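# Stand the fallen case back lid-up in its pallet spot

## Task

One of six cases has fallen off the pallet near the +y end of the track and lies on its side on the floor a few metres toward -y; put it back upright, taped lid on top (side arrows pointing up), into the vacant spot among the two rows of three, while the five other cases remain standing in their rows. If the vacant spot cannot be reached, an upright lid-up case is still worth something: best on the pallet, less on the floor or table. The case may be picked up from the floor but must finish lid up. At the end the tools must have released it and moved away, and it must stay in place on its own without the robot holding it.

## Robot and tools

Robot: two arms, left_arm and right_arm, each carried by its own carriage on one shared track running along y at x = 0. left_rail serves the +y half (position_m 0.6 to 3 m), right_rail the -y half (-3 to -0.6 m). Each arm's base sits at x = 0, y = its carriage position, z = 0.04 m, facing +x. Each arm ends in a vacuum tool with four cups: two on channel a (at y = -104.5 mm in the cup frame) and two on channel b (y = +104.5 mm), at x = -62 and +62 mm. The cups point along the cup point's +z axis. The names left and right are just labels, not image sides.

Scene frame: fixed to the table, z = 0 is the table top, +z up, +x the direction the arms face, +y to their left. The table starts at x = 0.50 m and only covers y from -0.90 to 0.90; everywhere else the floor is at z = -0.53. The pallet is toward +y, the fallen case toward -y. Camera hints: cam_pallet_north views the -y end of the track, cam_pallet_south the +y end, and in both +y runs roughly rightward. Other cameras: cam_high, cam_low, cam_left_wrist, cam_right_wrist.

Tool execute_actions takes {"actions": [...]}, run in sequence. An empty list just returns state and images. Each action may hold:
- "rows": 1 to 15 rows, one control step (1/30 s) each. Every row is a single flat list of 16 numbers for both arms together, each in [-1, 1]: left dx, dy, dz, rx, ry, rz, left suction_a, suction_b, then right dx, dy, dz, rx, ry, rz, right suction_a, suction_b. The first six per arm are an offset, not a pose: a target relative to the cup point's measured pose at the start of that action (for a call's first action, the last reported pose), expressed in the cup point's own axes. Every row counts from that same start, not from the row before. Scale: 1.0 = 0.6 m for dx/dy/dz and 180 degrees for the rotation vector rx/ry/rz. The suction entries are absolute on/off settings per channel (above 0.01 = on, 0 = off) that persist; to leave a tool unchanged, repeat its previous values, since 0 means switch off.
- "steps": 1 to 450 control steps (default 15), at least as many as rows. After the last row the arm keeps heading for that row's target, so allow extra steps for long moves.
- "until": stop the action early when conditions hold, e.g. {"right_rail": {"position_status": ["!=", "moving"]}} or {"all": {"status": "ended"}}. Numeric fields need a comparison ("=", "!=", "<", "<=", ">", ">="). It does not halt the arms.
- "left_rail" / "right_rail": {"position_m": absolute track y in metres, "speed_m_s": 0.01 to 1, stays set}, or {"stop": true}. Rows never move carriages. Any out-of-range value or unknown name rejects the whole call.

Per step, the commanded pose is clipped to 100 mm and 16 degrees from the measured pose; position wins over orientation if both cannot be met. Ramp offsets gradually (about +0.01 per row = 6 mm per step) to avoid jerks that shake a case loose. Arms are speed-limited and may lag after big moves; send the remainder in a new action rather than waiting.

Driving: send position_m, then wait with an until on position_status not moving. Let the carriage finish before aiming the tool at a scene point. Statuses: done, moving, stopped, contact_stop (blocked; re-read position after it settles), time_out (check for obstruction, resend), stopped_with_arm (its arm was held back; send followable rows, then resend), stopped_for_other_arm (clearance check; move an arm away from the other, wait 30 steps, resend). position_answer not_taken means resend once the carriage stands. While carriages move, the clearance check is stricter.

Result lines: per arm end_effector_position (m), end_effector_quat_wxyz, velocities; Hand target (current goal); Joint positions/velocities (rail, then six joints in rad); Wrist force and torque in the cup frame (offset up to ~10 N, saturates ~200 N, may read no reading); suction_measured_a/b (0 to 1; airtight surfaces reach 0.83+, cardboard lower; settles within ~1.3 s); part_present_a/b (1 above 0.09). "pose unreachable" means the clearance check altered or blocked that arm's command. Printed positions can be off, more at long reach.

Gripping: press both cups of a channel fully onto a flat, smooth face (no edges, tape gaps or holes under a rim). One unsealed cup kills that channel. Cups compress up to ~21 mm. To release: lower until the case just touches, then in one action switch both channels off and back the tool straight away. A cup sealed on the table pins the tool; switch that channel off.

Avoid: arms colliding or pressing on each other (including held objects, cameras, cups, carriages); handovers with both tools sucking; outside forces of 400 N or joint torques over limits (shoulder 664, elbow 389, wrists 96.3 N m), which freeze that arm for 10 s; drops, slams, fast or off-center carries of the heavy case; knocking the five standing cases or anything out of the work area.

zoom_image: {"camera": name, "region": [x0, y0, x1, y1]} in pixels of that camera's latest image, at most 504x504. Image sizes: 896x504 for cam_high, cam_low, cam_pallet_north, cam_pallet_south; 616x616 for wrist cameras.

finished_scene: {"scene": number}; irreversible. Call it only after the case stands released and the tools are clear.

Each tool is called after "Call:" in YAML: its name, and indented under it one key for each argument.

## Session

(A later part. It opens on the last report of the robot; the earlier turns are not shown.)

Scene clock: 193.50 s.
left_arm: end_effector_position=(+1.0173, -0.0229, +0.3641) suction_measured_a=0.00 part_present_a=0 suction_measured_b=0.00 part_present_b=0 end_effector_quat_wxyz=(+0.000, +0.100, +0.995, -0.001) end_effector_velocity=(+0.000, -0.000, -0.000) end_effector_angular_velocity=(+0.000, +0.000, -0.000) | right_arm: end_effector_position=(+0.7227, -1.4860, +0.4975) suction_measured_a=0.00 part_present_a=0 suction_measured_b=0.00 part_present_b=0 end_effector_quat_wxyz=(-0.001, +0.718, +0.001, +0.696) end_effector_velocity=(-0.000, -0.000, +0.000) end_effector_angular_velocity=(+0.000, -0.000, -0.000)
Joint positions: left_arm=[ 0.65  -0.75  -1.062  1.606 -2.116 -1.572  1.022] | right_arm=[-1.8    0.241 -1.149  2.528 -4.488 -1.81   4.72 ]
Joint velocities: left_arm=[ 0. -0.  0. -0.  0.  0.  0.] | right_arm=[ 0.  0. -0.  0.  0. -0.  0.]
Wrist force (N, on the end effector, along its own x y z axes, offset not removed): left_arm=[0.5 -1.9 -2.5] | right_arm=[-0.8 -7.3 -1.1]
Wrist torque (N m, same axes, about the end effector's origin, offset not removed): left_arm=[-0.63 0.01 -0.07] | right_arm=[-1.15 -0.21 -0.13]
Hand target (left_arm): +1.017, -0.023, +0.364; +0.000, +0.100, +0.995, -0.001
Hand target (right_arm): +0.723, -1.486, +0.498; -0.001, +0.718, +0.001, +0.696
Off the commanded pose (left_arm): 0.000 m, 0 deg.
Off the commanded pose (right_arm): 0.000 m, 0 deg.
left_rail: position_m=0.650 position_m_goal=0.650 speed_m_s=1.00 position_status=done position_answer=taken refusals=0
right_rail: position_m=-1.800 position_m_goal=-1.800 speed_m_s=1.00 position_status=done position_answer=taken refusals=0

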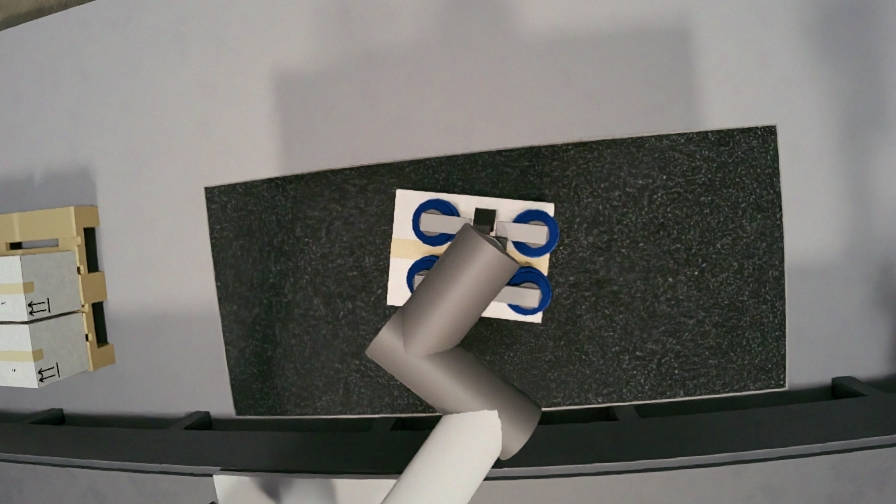

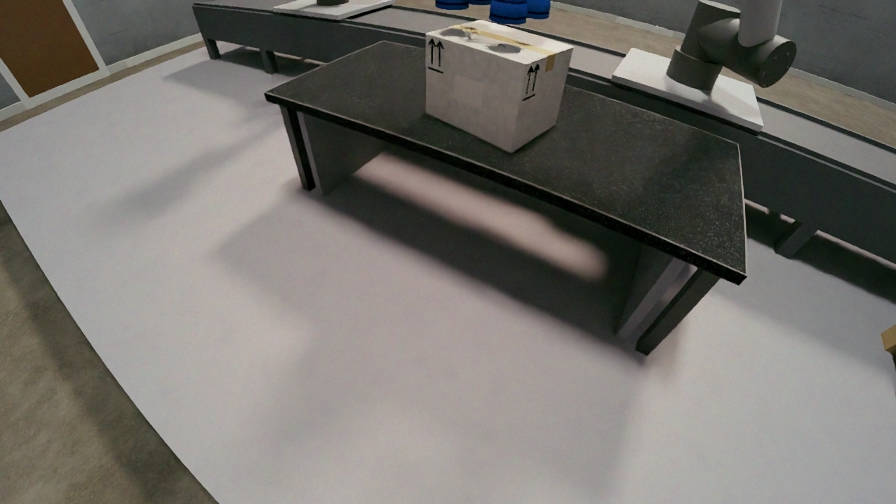

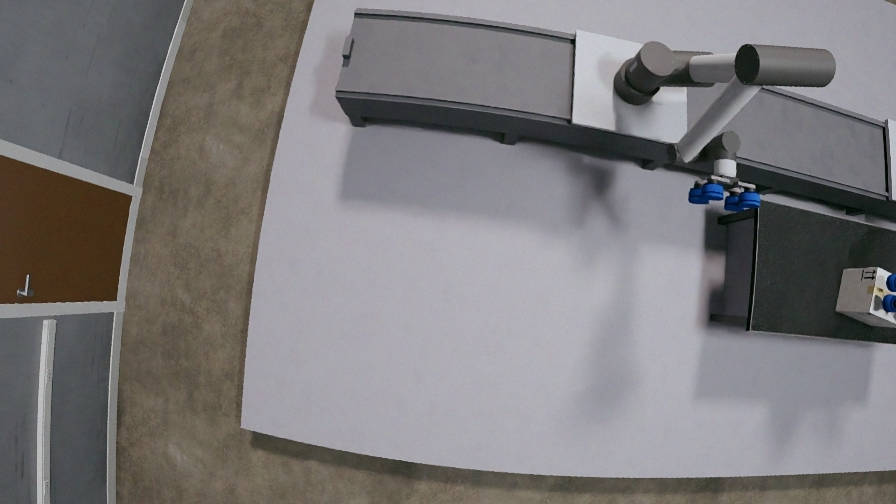

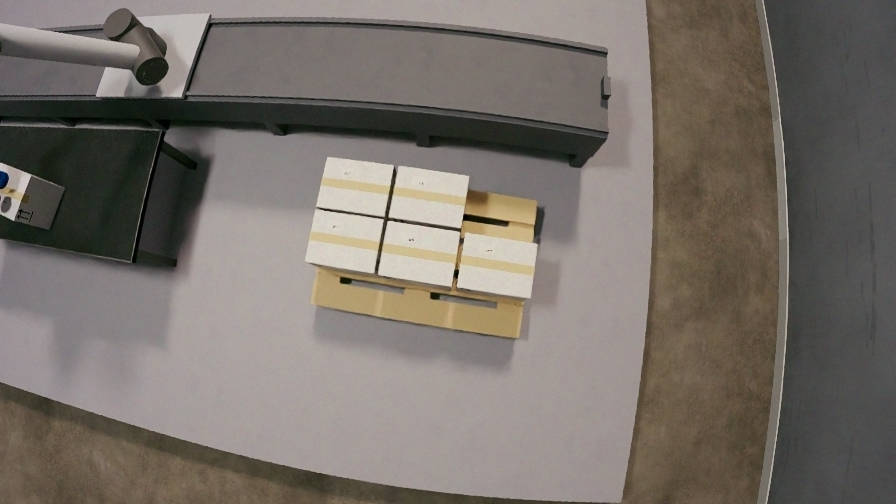

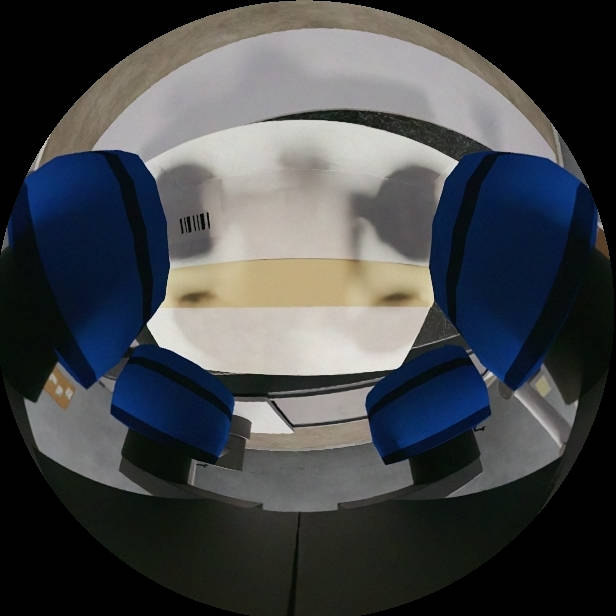

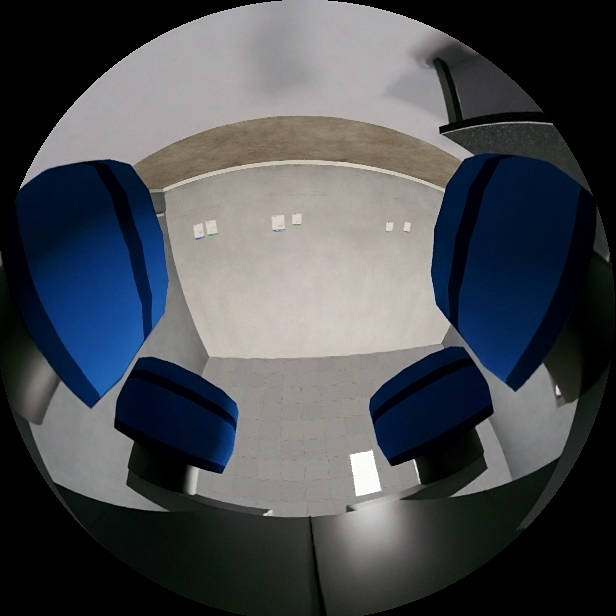

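Call:
execute_actions:
  actions:
    - {"rows":[[-0.02,0.04,0.09,0,0,0,0,0,0,0,0,0,0,0,0,0]],"steps":40}
    - {"rows":[[0,0,0.03,0,0,0,1,1,0,0,0,0,0,0,0,0],[0,0,0.05,0,0,0,1,1,0,0,0,0,0,0,0,0]],"steps":60}

Scene clock: 201.67 s.
left_arm: end_effector_position=(+1.0340, -0.0020, +0.2801) suction_measured_a=0.95 part_present_a=1 suction_measured_b=0.95 part_present_b=1 end_effector_quat_wxyz=(+0.000, +0.100, +0.995, -0.001) end_effector_velocity=(-0.000, -0.000, -0.000) end_effector_angular_velocity=(+0.000, +0.000, +0.000) | right_arm: end_effector_position=(+0.7227, -1.4860, +0.4975) suction_measured_a=0.00 part_present_a=0 suction_measured_b=0.00 part_present_b=0 end_effector_quat_wxyz=(-0.001, +0.718, +0.001, +0.696) end_effector_velocity=(+0.000, -0.000, +0.000) end_effector_angular_velocity=(+0.000, -0.000, -0.000)
Joint positions: left_arm=[ 0.65  -0.728 -1.005  1.646 -2.214 -1.572  1.044] | right_arm=[-1.8    0.241 -1.149  2.528 -4.488 -1.81   4.72 ]
Joint velocities: left_arm=[ 0. -0.  0. -0. -0.  0. -0.] | right_arm=[ 0.  0. -0. -0.  0. -0.  0.]
Wrist force (N, on the end effector, along its own x y z axes, offset not removed): left_arm=[3.8 -1.1 -39.8] | right_arm=[-2.1 -7.3 2.3]
Wrist torque (N m, same axes, about the end effector's origin, offset not removed): left_arm=[1.72 -2.89 -0.06] | right_arm=[-1.01 -0.07 -0.24]
Hand target (left_arm): +1.034, -0.002, +0.280; +0.000, +0.100, +0.995, -0.001
Hand target (right_arm): +0.723, -1.486, +0.498; -0.001, +0.718, +0.001, +0.696
Off the commanded pose (left_arm): 0.000 m, 0 deg.
Off the commanded pose (right_arm): 0.000 m, 0 deg.
left_rail: position_m=0.650 position_m_goal=0.650 speed_m_s=1.00 position_status=done position_answer=taken refusals=0
right_rail: position_m=-1.800 position_m_goal=-1.800 speed_m_s=1.00 position_status=done position_answer=taken refusals=0

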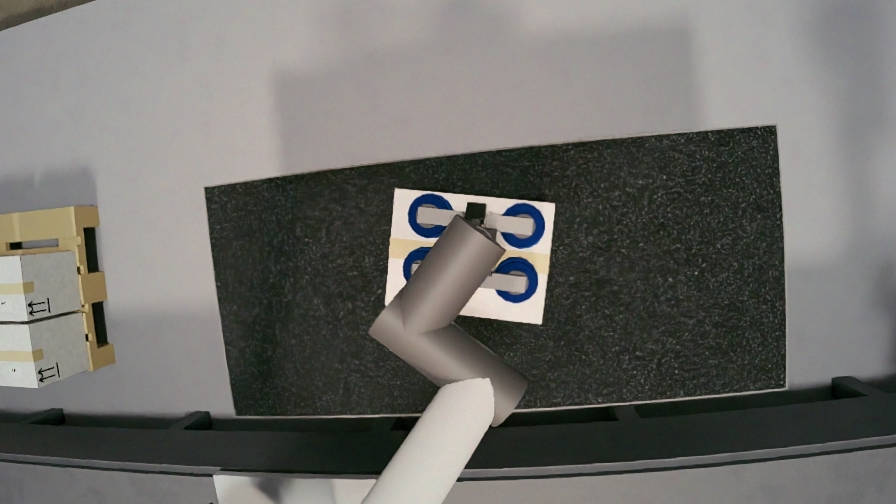

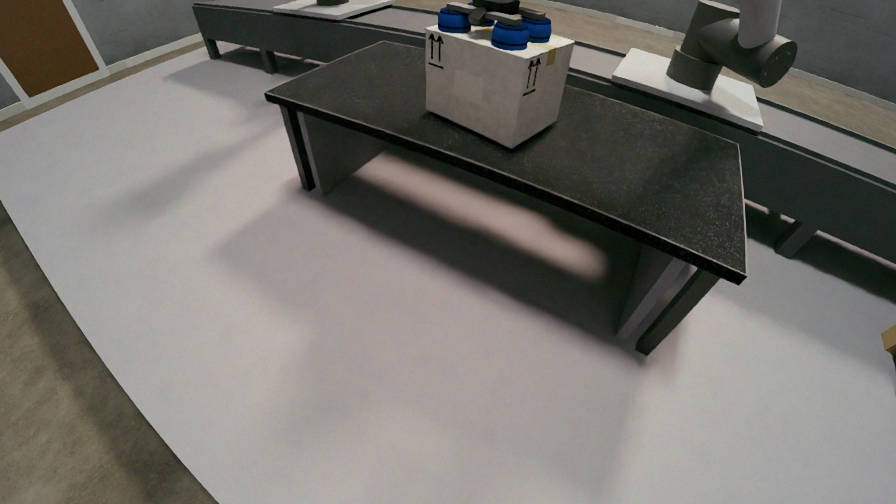

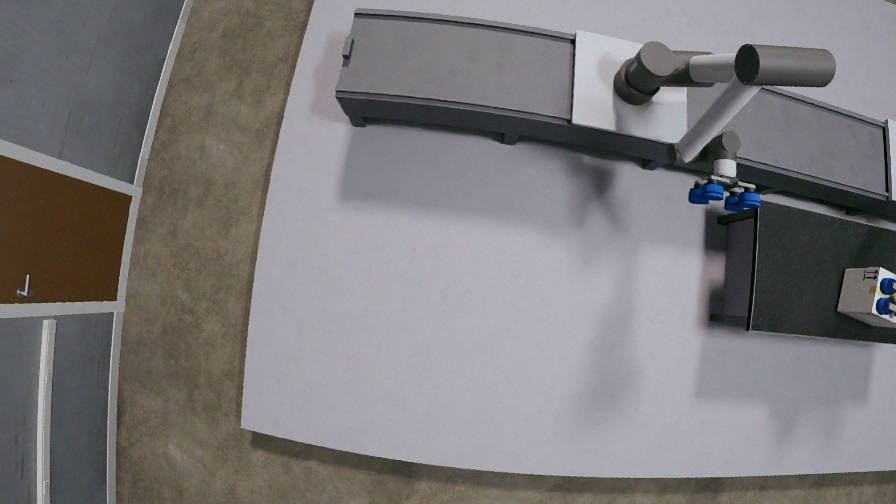

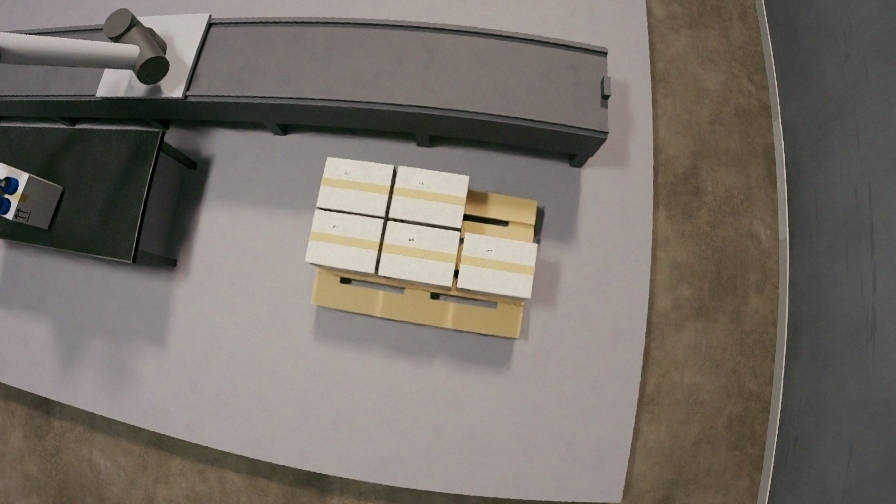

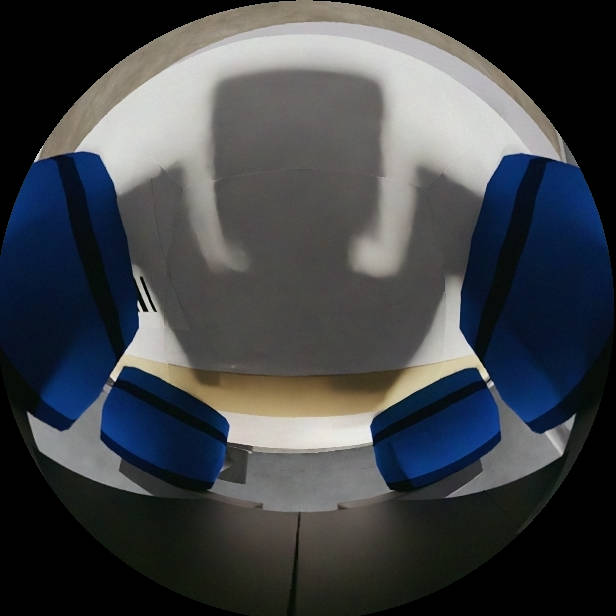

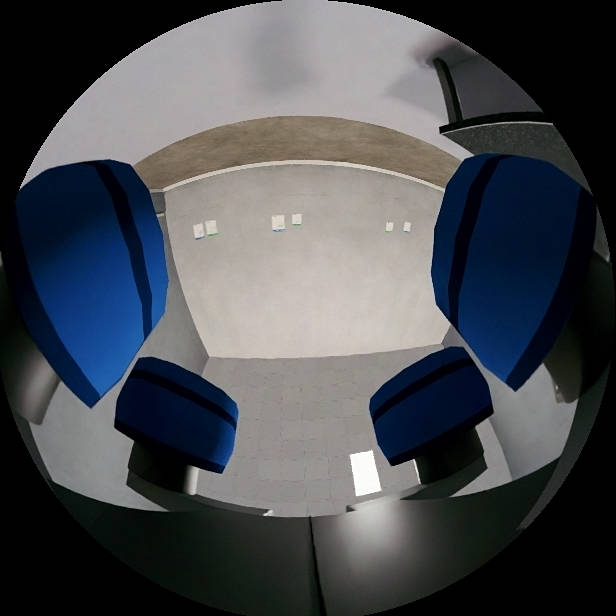

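Call:
execute_actions:
  actions:
    - {"rows":[[0,0,-0.02,0,0,0,1,1,0,0,0,0,0,0,0,0],[0,0,-0.06,0,0,0,1,1,0,0,0,0,0,0,0,0],[0,0,-0.13,0,0,0,1,1,0,0,0,0,0,0,0,0],[0,0,-0.25,0,0,0,1,1,0,0,0,0,0,0,0,0]],"steps":45}
    - {"rows":[[0.05,0.06,0,0,0,0,1,1,0,0,0,0,0,0,0,0],[0.15,0.2,0,0,0,0,1,1,0,0,0,0,0,0,0,0],[0.755,0.95,0,0,0,-0.064,1,1,0,0,0,0,0,0,0,0]],"steps":110}
    - {"left_rail":{"position_m":2.9,"speed_m_s":0.6},"steps":300,"until":{"left_rail":{"position_status":["!=","moving"]}}}

Scene clock: 220.77 s.
left_arm: end_effector_position=(+0.7044, +2.8974, +0.4293) suction_measured_a=0.95 part_present_a=1 suction_measured_b=0.95 part_present_b=1 end_effector_quat_wxyz=(+0.001, +0.000, +1.000, -0.001) end_effector_velocity=(-0.000, -0.001, +0.000) end_effector_angular_velocity=(-0.003, +0.001, -0.000) | right_arm: end_effector_position=(+0.7227, -1.4860, +0.4975) suction_measured_a=0.00 part_present_a=0 suction_measured_b=0.00 part_present_b=0 end_effector_quat_wxyz=(-0.001, +0.718, +0.001, +0.696) end_effector_velocity=(-0.000, -0.000, +0.000) end_effector_angular_velocity=(+0.000, -0.000, +0.000)
Joint positions: left_arm=[ 2.9   -0.293 -1.666  2.276 -2.182 -1.572  1.278] | right_arm=[-1.8    0.241 -1.149  2.528 -4.488 -1.81   4.72 ]
Joint velocities: left_arm=[ 0.    -0.    -0.     0.    -0.    -0.003 -0.   ] | right_arm=[ 0.  0. -0.  0. -0. -0.  0.]
Wrist force (N, on the end effector, along its own x y z axes, offset not removed): left_arm=[2.3 -3.8 -39.1] | right_arm=[-2.0 -9.5 -1.0]
Wrist torque (N m, same axes, about the end effector's origin, offset not removed): left_arm=[1.27 -2.80 -0.18] | right_arm=[-1.21 -0.13 -0.11]
Hand target (left_arm): +0.704, +2.897, +0.429; +0.001, +0.000, +1.000, -0.001
Hand target (right_arm): +0.723, -1.486, +0.498; -0.001, +0.718, +0.001, +0.696
Off the commanded pose (left_arm): 0.001 m, 0 deg.
Off the commanded pose (right_arm): 0.000 m, 0 deg.
left_rail: position_m=2.900 position_m_goal=2.900 speed_m_s=0.60 position_status=done position_answer=taken refusals=0
right_rail: position_m=-1.800 position_m_goal=-1.800 speed_m_s=1.00 position_status=done position_answer=taken refusals=0

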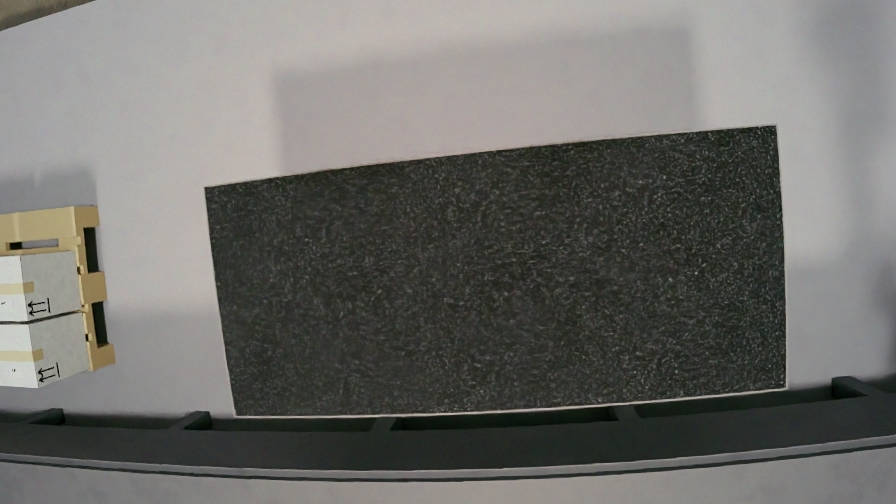

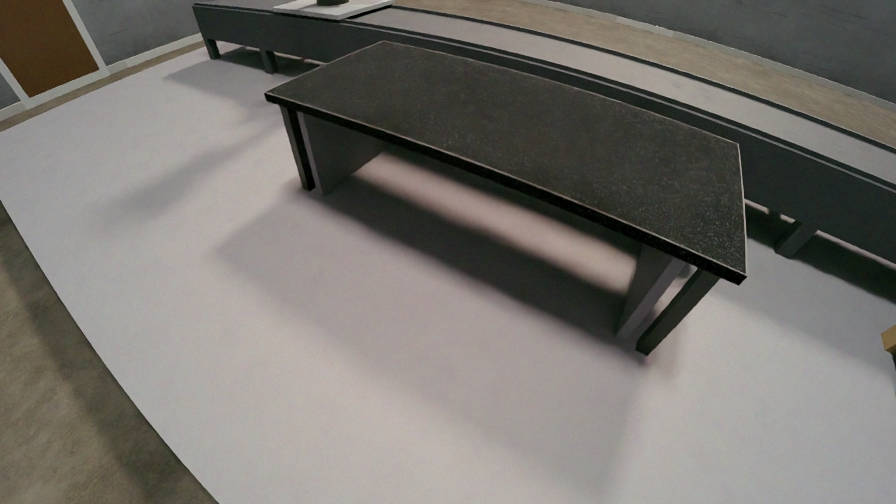

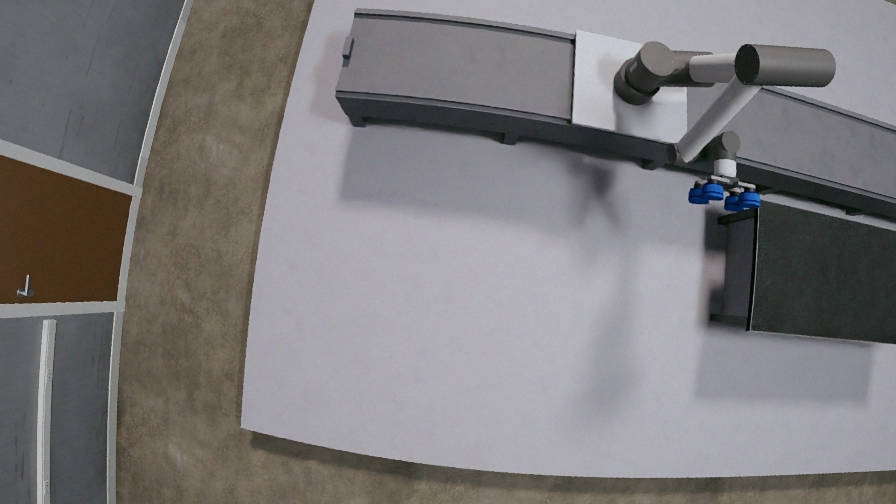

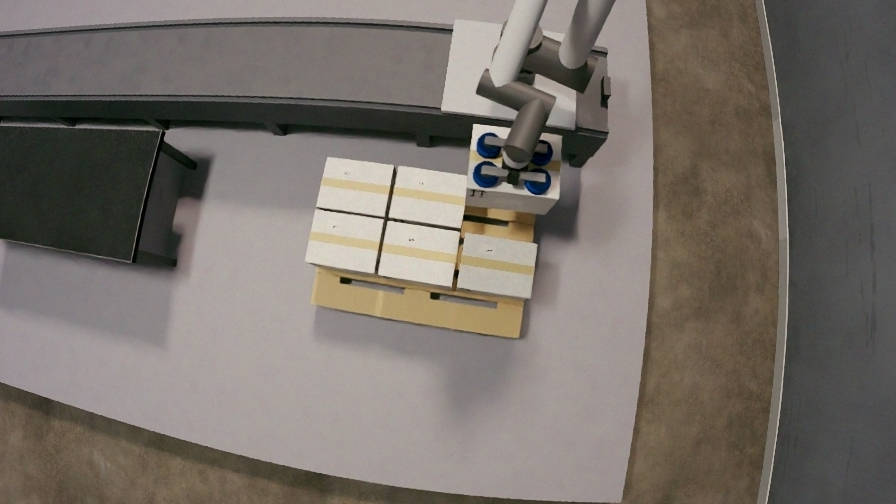

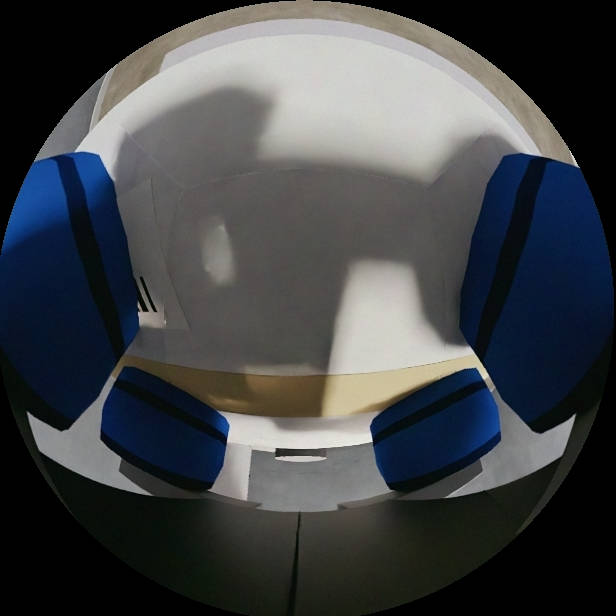

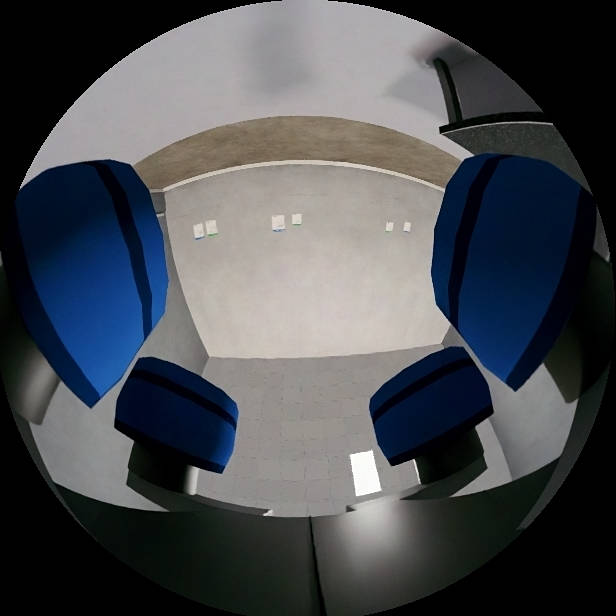

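Call:
execute_actions:
  actions:
    - {"rows":[[0,0,0.03,0,0,0,1,1,0,0,0,0,0,0,0,0],[0,0,0.1,0,0,0,1,1,0,0,0,0,0,0,0,0],[0,0,0.2,0,0,0,1,1,0,0,0,0,0,0,0,0],[0,0,0.39,0,0,0,1,1,0,0,0,0,0,0,0,0]],"steps":60}

Call:
zoom_image:
  camera: "cam_pallet_south"
  region: [300,100,620,340]

Scene clock: 226.67 s.
left_arm: end_effector_position=(+0.7049, +2.8972, +0.1952) suction_measured_a=0.95 part_present_a=1 suction_measured_b=0.95 part_present_b=1 end_effector_quat_wxyz=(+0.001, +0.000, +1.000, -0.001) end_effector_velocity=(-0.000, +0.000, -0.000) end_effector_angular_velocity=(+0.000, +0.000, +0.000) | right_arm: end_effector_position=(+0.7227, -1.4860, +0.4975) suction_measured_a=0.00 part_present_a=0 suction_measured_b=0.00 part_present_b=0 end_effector_quat_wxyz=(-0.001, +0.718, +0.001, +0.696) end_effector_velocity=(-0.000, +0.000, +0.000) end_effector_angular_velocity=(-0.000, -0.000, +0.000)
Joint positions: left_arm=[ 2.9   -0.293 -1.377  2.447 -2.642 -1.572  1.278] | right_arm=[-1.8    0.241 -1.149  2.528 -4.488 -1.81   4.72 ]
Joint velocities: left_arm=[ 0.  0.  0. -0. -0. -0.  0.] | right_arm=[ 0.  0. -0.  0.  0. -0. -0.]
Wrist force (N, on the end effector, along its own x y z axes, offset not removed): left_arm=[2.5 -2.2 -36.3] | right_arm=[-3.4 -10.7 -4.1]
Wrist torque (N m, same axes, about the end effector's origin, offset not removed): left_arm=[1.79 -2.73 -0.16] | right_arm=[-1.46 0.24 -0.22]
Hand target (left_arm): +0.705, +2.897, +0.195; +0.001, +0.000, +1.000, -0.001
Hand target (right_arm): +0.723, -1.486, +0.498; -0.001, +0.718, +0.001, +0.696
Off the commanded pose (left_arm): 0.000 m, 0 deg.
Off the commanded pose (right_arm): 0.000 m, 0 deg.
left_rail: position_m=2.900 position_m_goal=2.900 speed_m_s=0.60 position_status=done position_answer=taken refusals=0
right_rail: position_m=-1.800 position_m_goal=-1.800 speed_m_s=1.00 position_status=done position_answer=taken refusals=0

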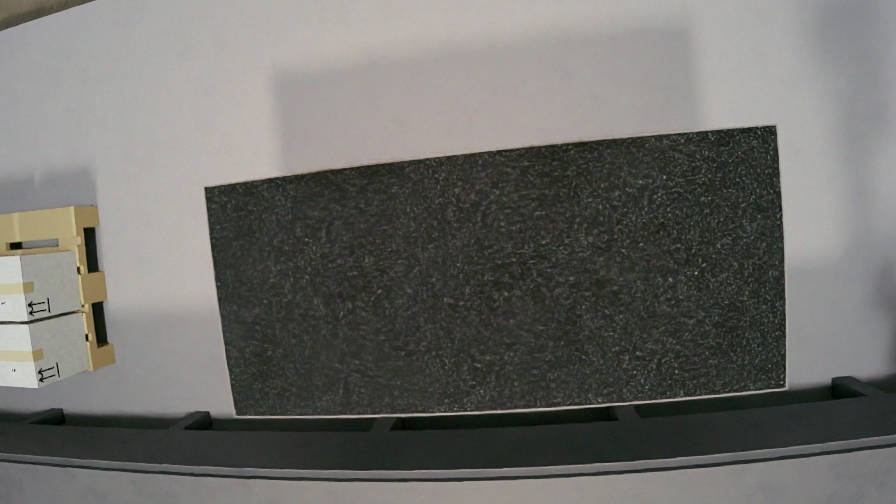

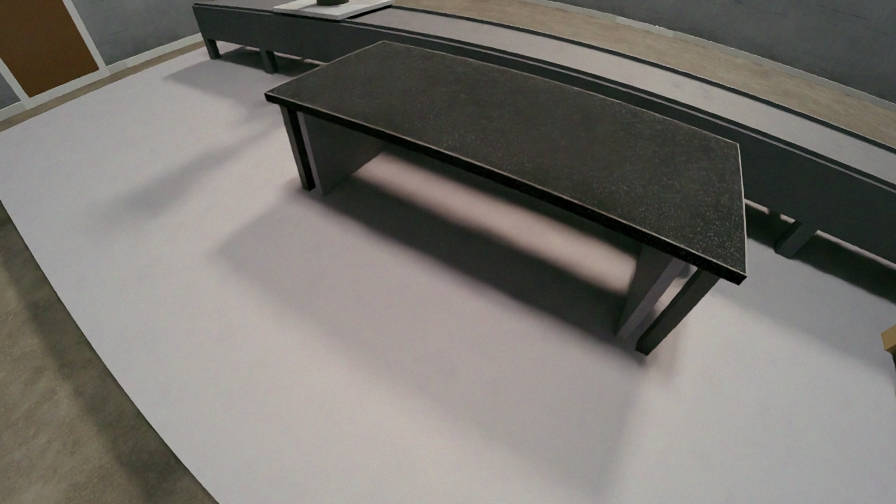

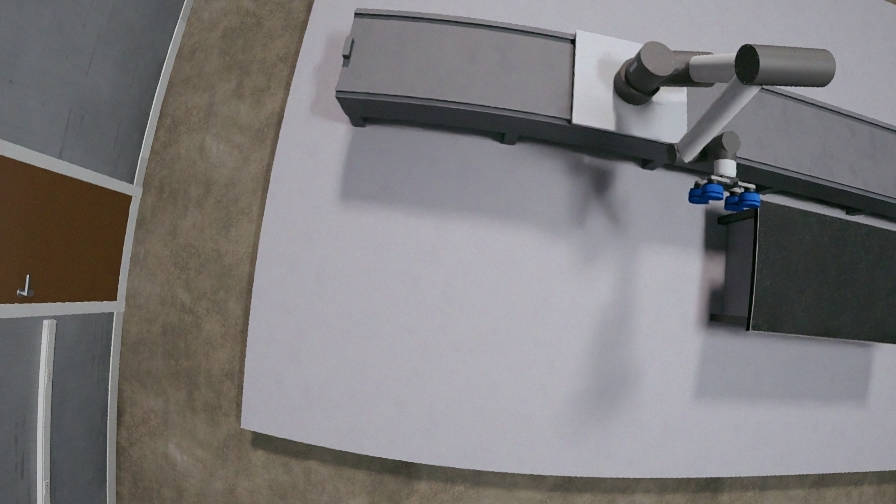

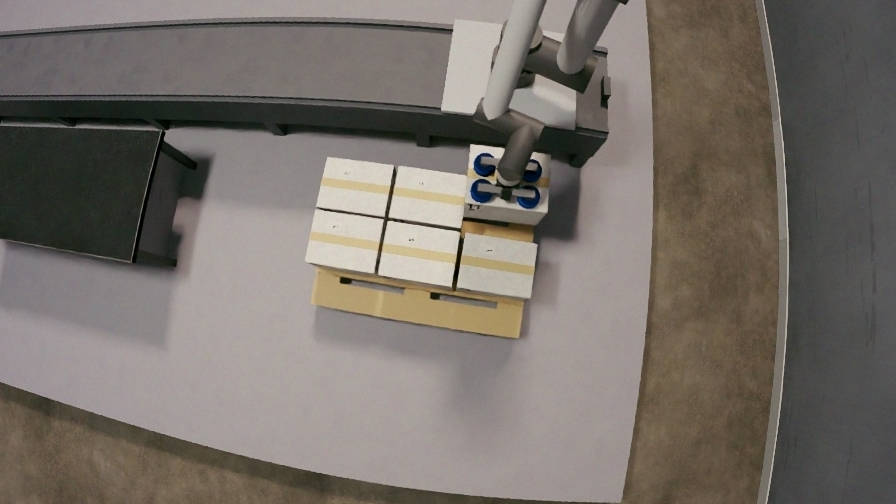

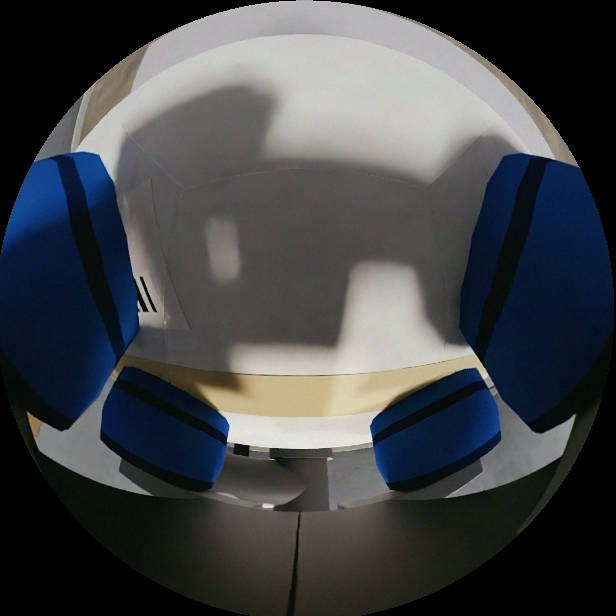

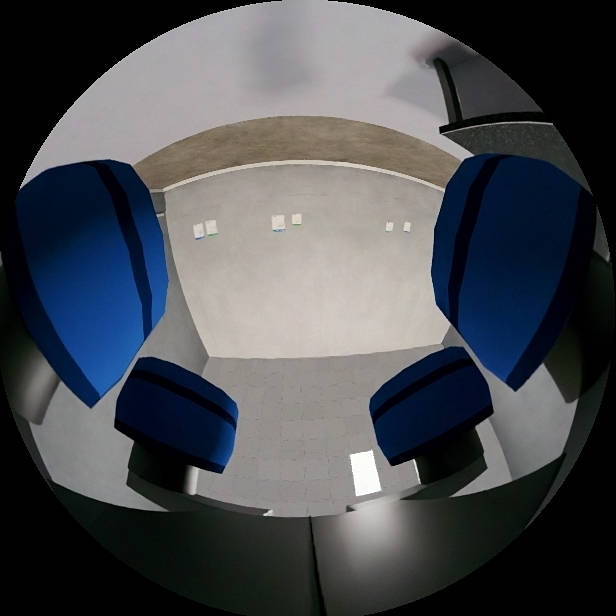

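Region (300, 100, 620, 340) of cam_pallet_south's 896x504 image, scaled by 1.575, with more detail than that image has; it fills the top 378 rows of this view, and the rest is white.

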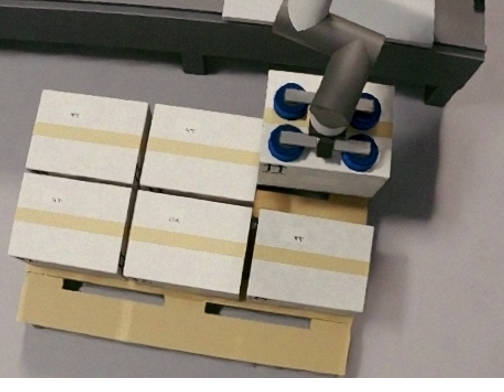

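Call:
execute_actions:
  actions:
    - {"rows":[[0,0.04,0,0,0,0.012,1,1,0,0,0,0,0,0,0,0]],"steps":30}
    - {"rows":[[0,0,0.03,0,0,0,1,1,0,0,0,0,0,0,0,0],[0,0,0.08,0,0,0,1,1,0,0,0,0,0,0,0,0],[0,0,0.15,0,0,0,1,1,0,0,0,0,0,0,0,0],[0,0,0.3,0,0,0,1,1,0,0,0,0,0,0,0,0]],"steps":70}

Call:
zoom_image:
  camera: "cam_pallet_south"
  region: [300,100,620,340]

Scene clock: 238.80 s.
left_arm: end_effector_position=(+0.7052, +2.9212, +0.0151) suction_measured_a=0.95 part_present_a=1 suction_measured_b=0.95 part_present_b=1 end_effector_quat_wxyz=(+0.001, +0.019, +1.000, -0.001) end_effector_velocity=(-0.000, +0.000, -0.000) end_effector_angular_velocity=(+0.000, +0.000, -0.000) | right_arm: end_effector_position=(+0.7227, -1.4860, +0.4975) suction_measured_a=0.00 part_present_a=0 suction_measured_b=0.00 part_present_b=0 end_effector_quat_wxyz=(-0.001, +0.718, +0.001, +0.696) end_effector_velocity=(+0.000, +0.000, -0.000) end_effector_angular_velocity=(-0.000, +0.000, +0.000)
Joint positions: left_arm=[ 2.9   -0.259 -1.055  2.5   -3.018 -1.572  1.35 ] | right_arm=[-1.8    0.241 -1.149  2.528 -4.488 -1.81   4.72 ]
Joint velocities: left_arm=[ 0. -0.  0.  0. -0. -0.  0.] | right_arm=[ 0. -0.  0. -0.  0.  0. -0.]
Wrist force (N, on the end effector, along its own x y z axes, offset not removed): left_arm=[3.9 -1.2 -38.3] | right_arm=[-3.3 -12.0 4.1]
Wrist torque (N m, same axes, about the end effector's origin, offset not removed): left_arm=[1.75 -3.01 -0.07] | right_arm=[-1.68 0.13 -0.15]
Hand target (left_arm): +0.705, +2.921, +0.015; +0.001, +0.019, +1.000, -0.001
Hand target (right_arm): +0.723, -1.486, +0.498; -0.001, +0.718, +0.001, +0.696
Off the commanded pose (left_arm): 0.000 m, 0 deg.
Off the commanded pose (right_arm): 0.000 m, 0 deg.
left_rail: position_m=2.900 position_m_goal=2.900 speed_m_s=0.60 position_status=done position_answer=taken refusals=0
right_rail: position_m=-1.800 position_m_goal=-1.800 speed_m_s=1.00 position_status=done position_answer=taken refusals=0

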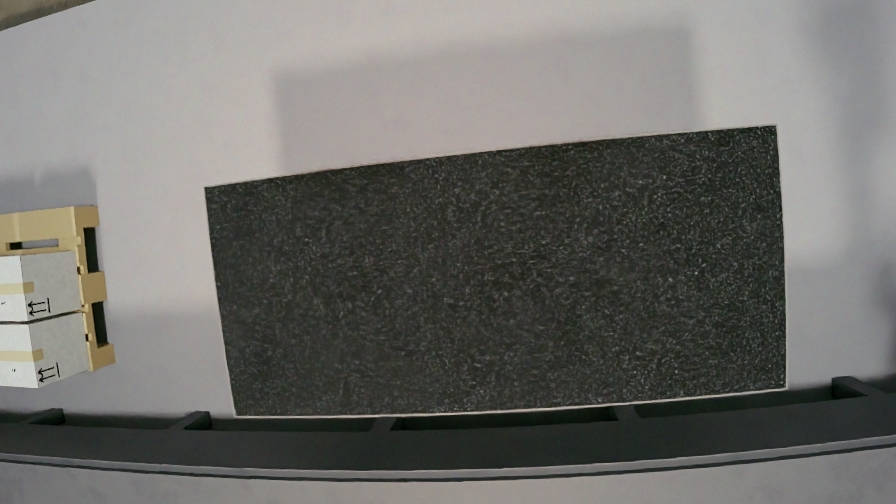

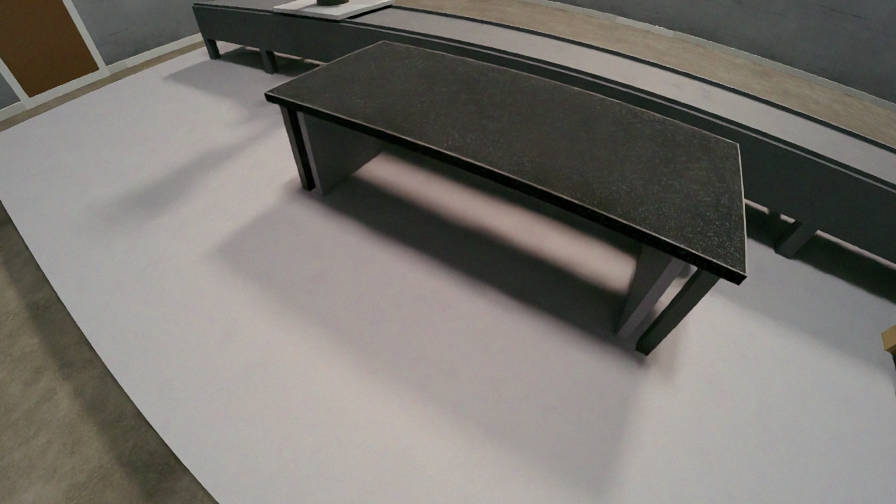

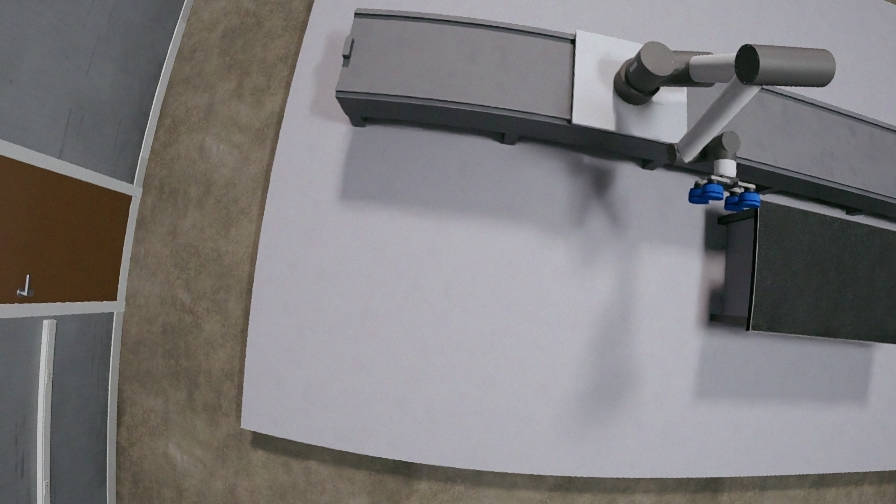

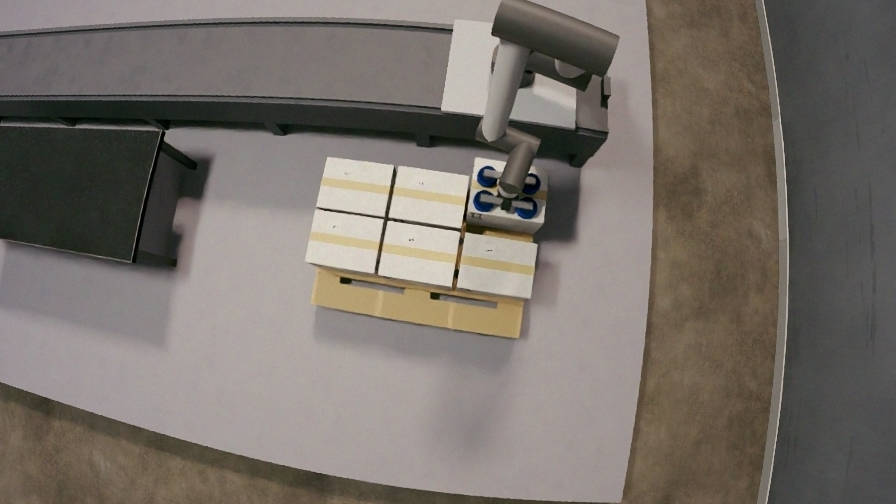

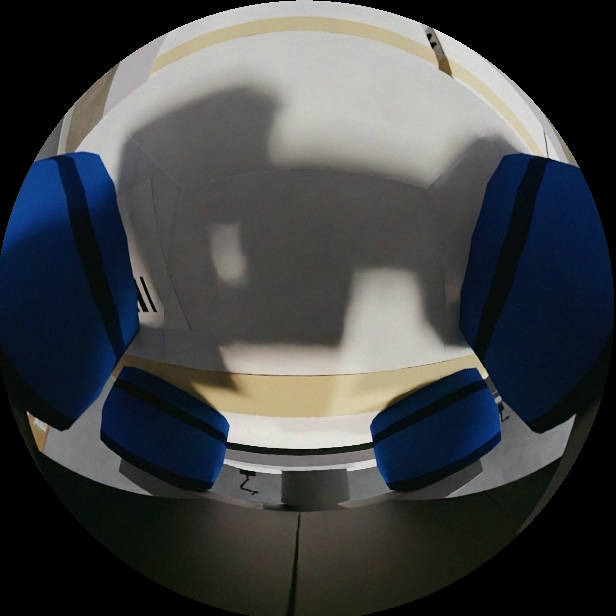

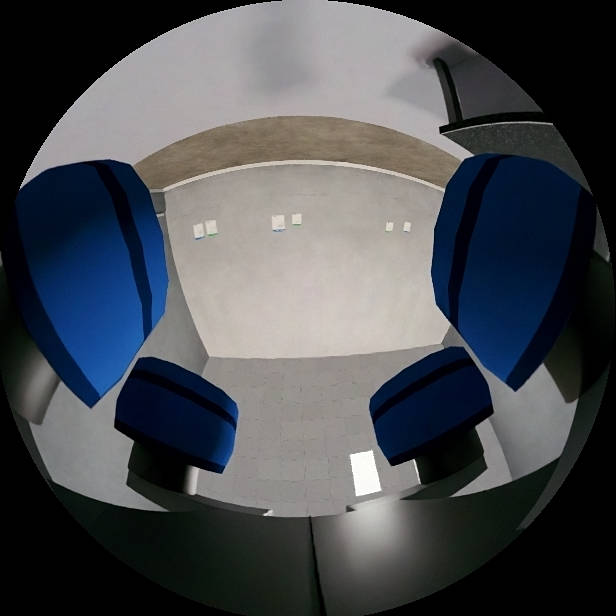

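Region (300, 100, 620, 340) of cam_pallet_south's 896x504 image, scaled by 1.575, with more detail than that image has; it fills the top 378 rows of this view, and the rest is white.

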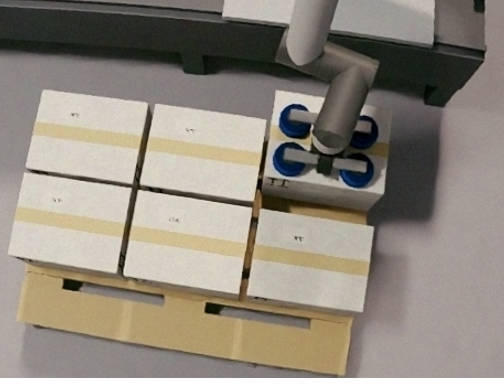

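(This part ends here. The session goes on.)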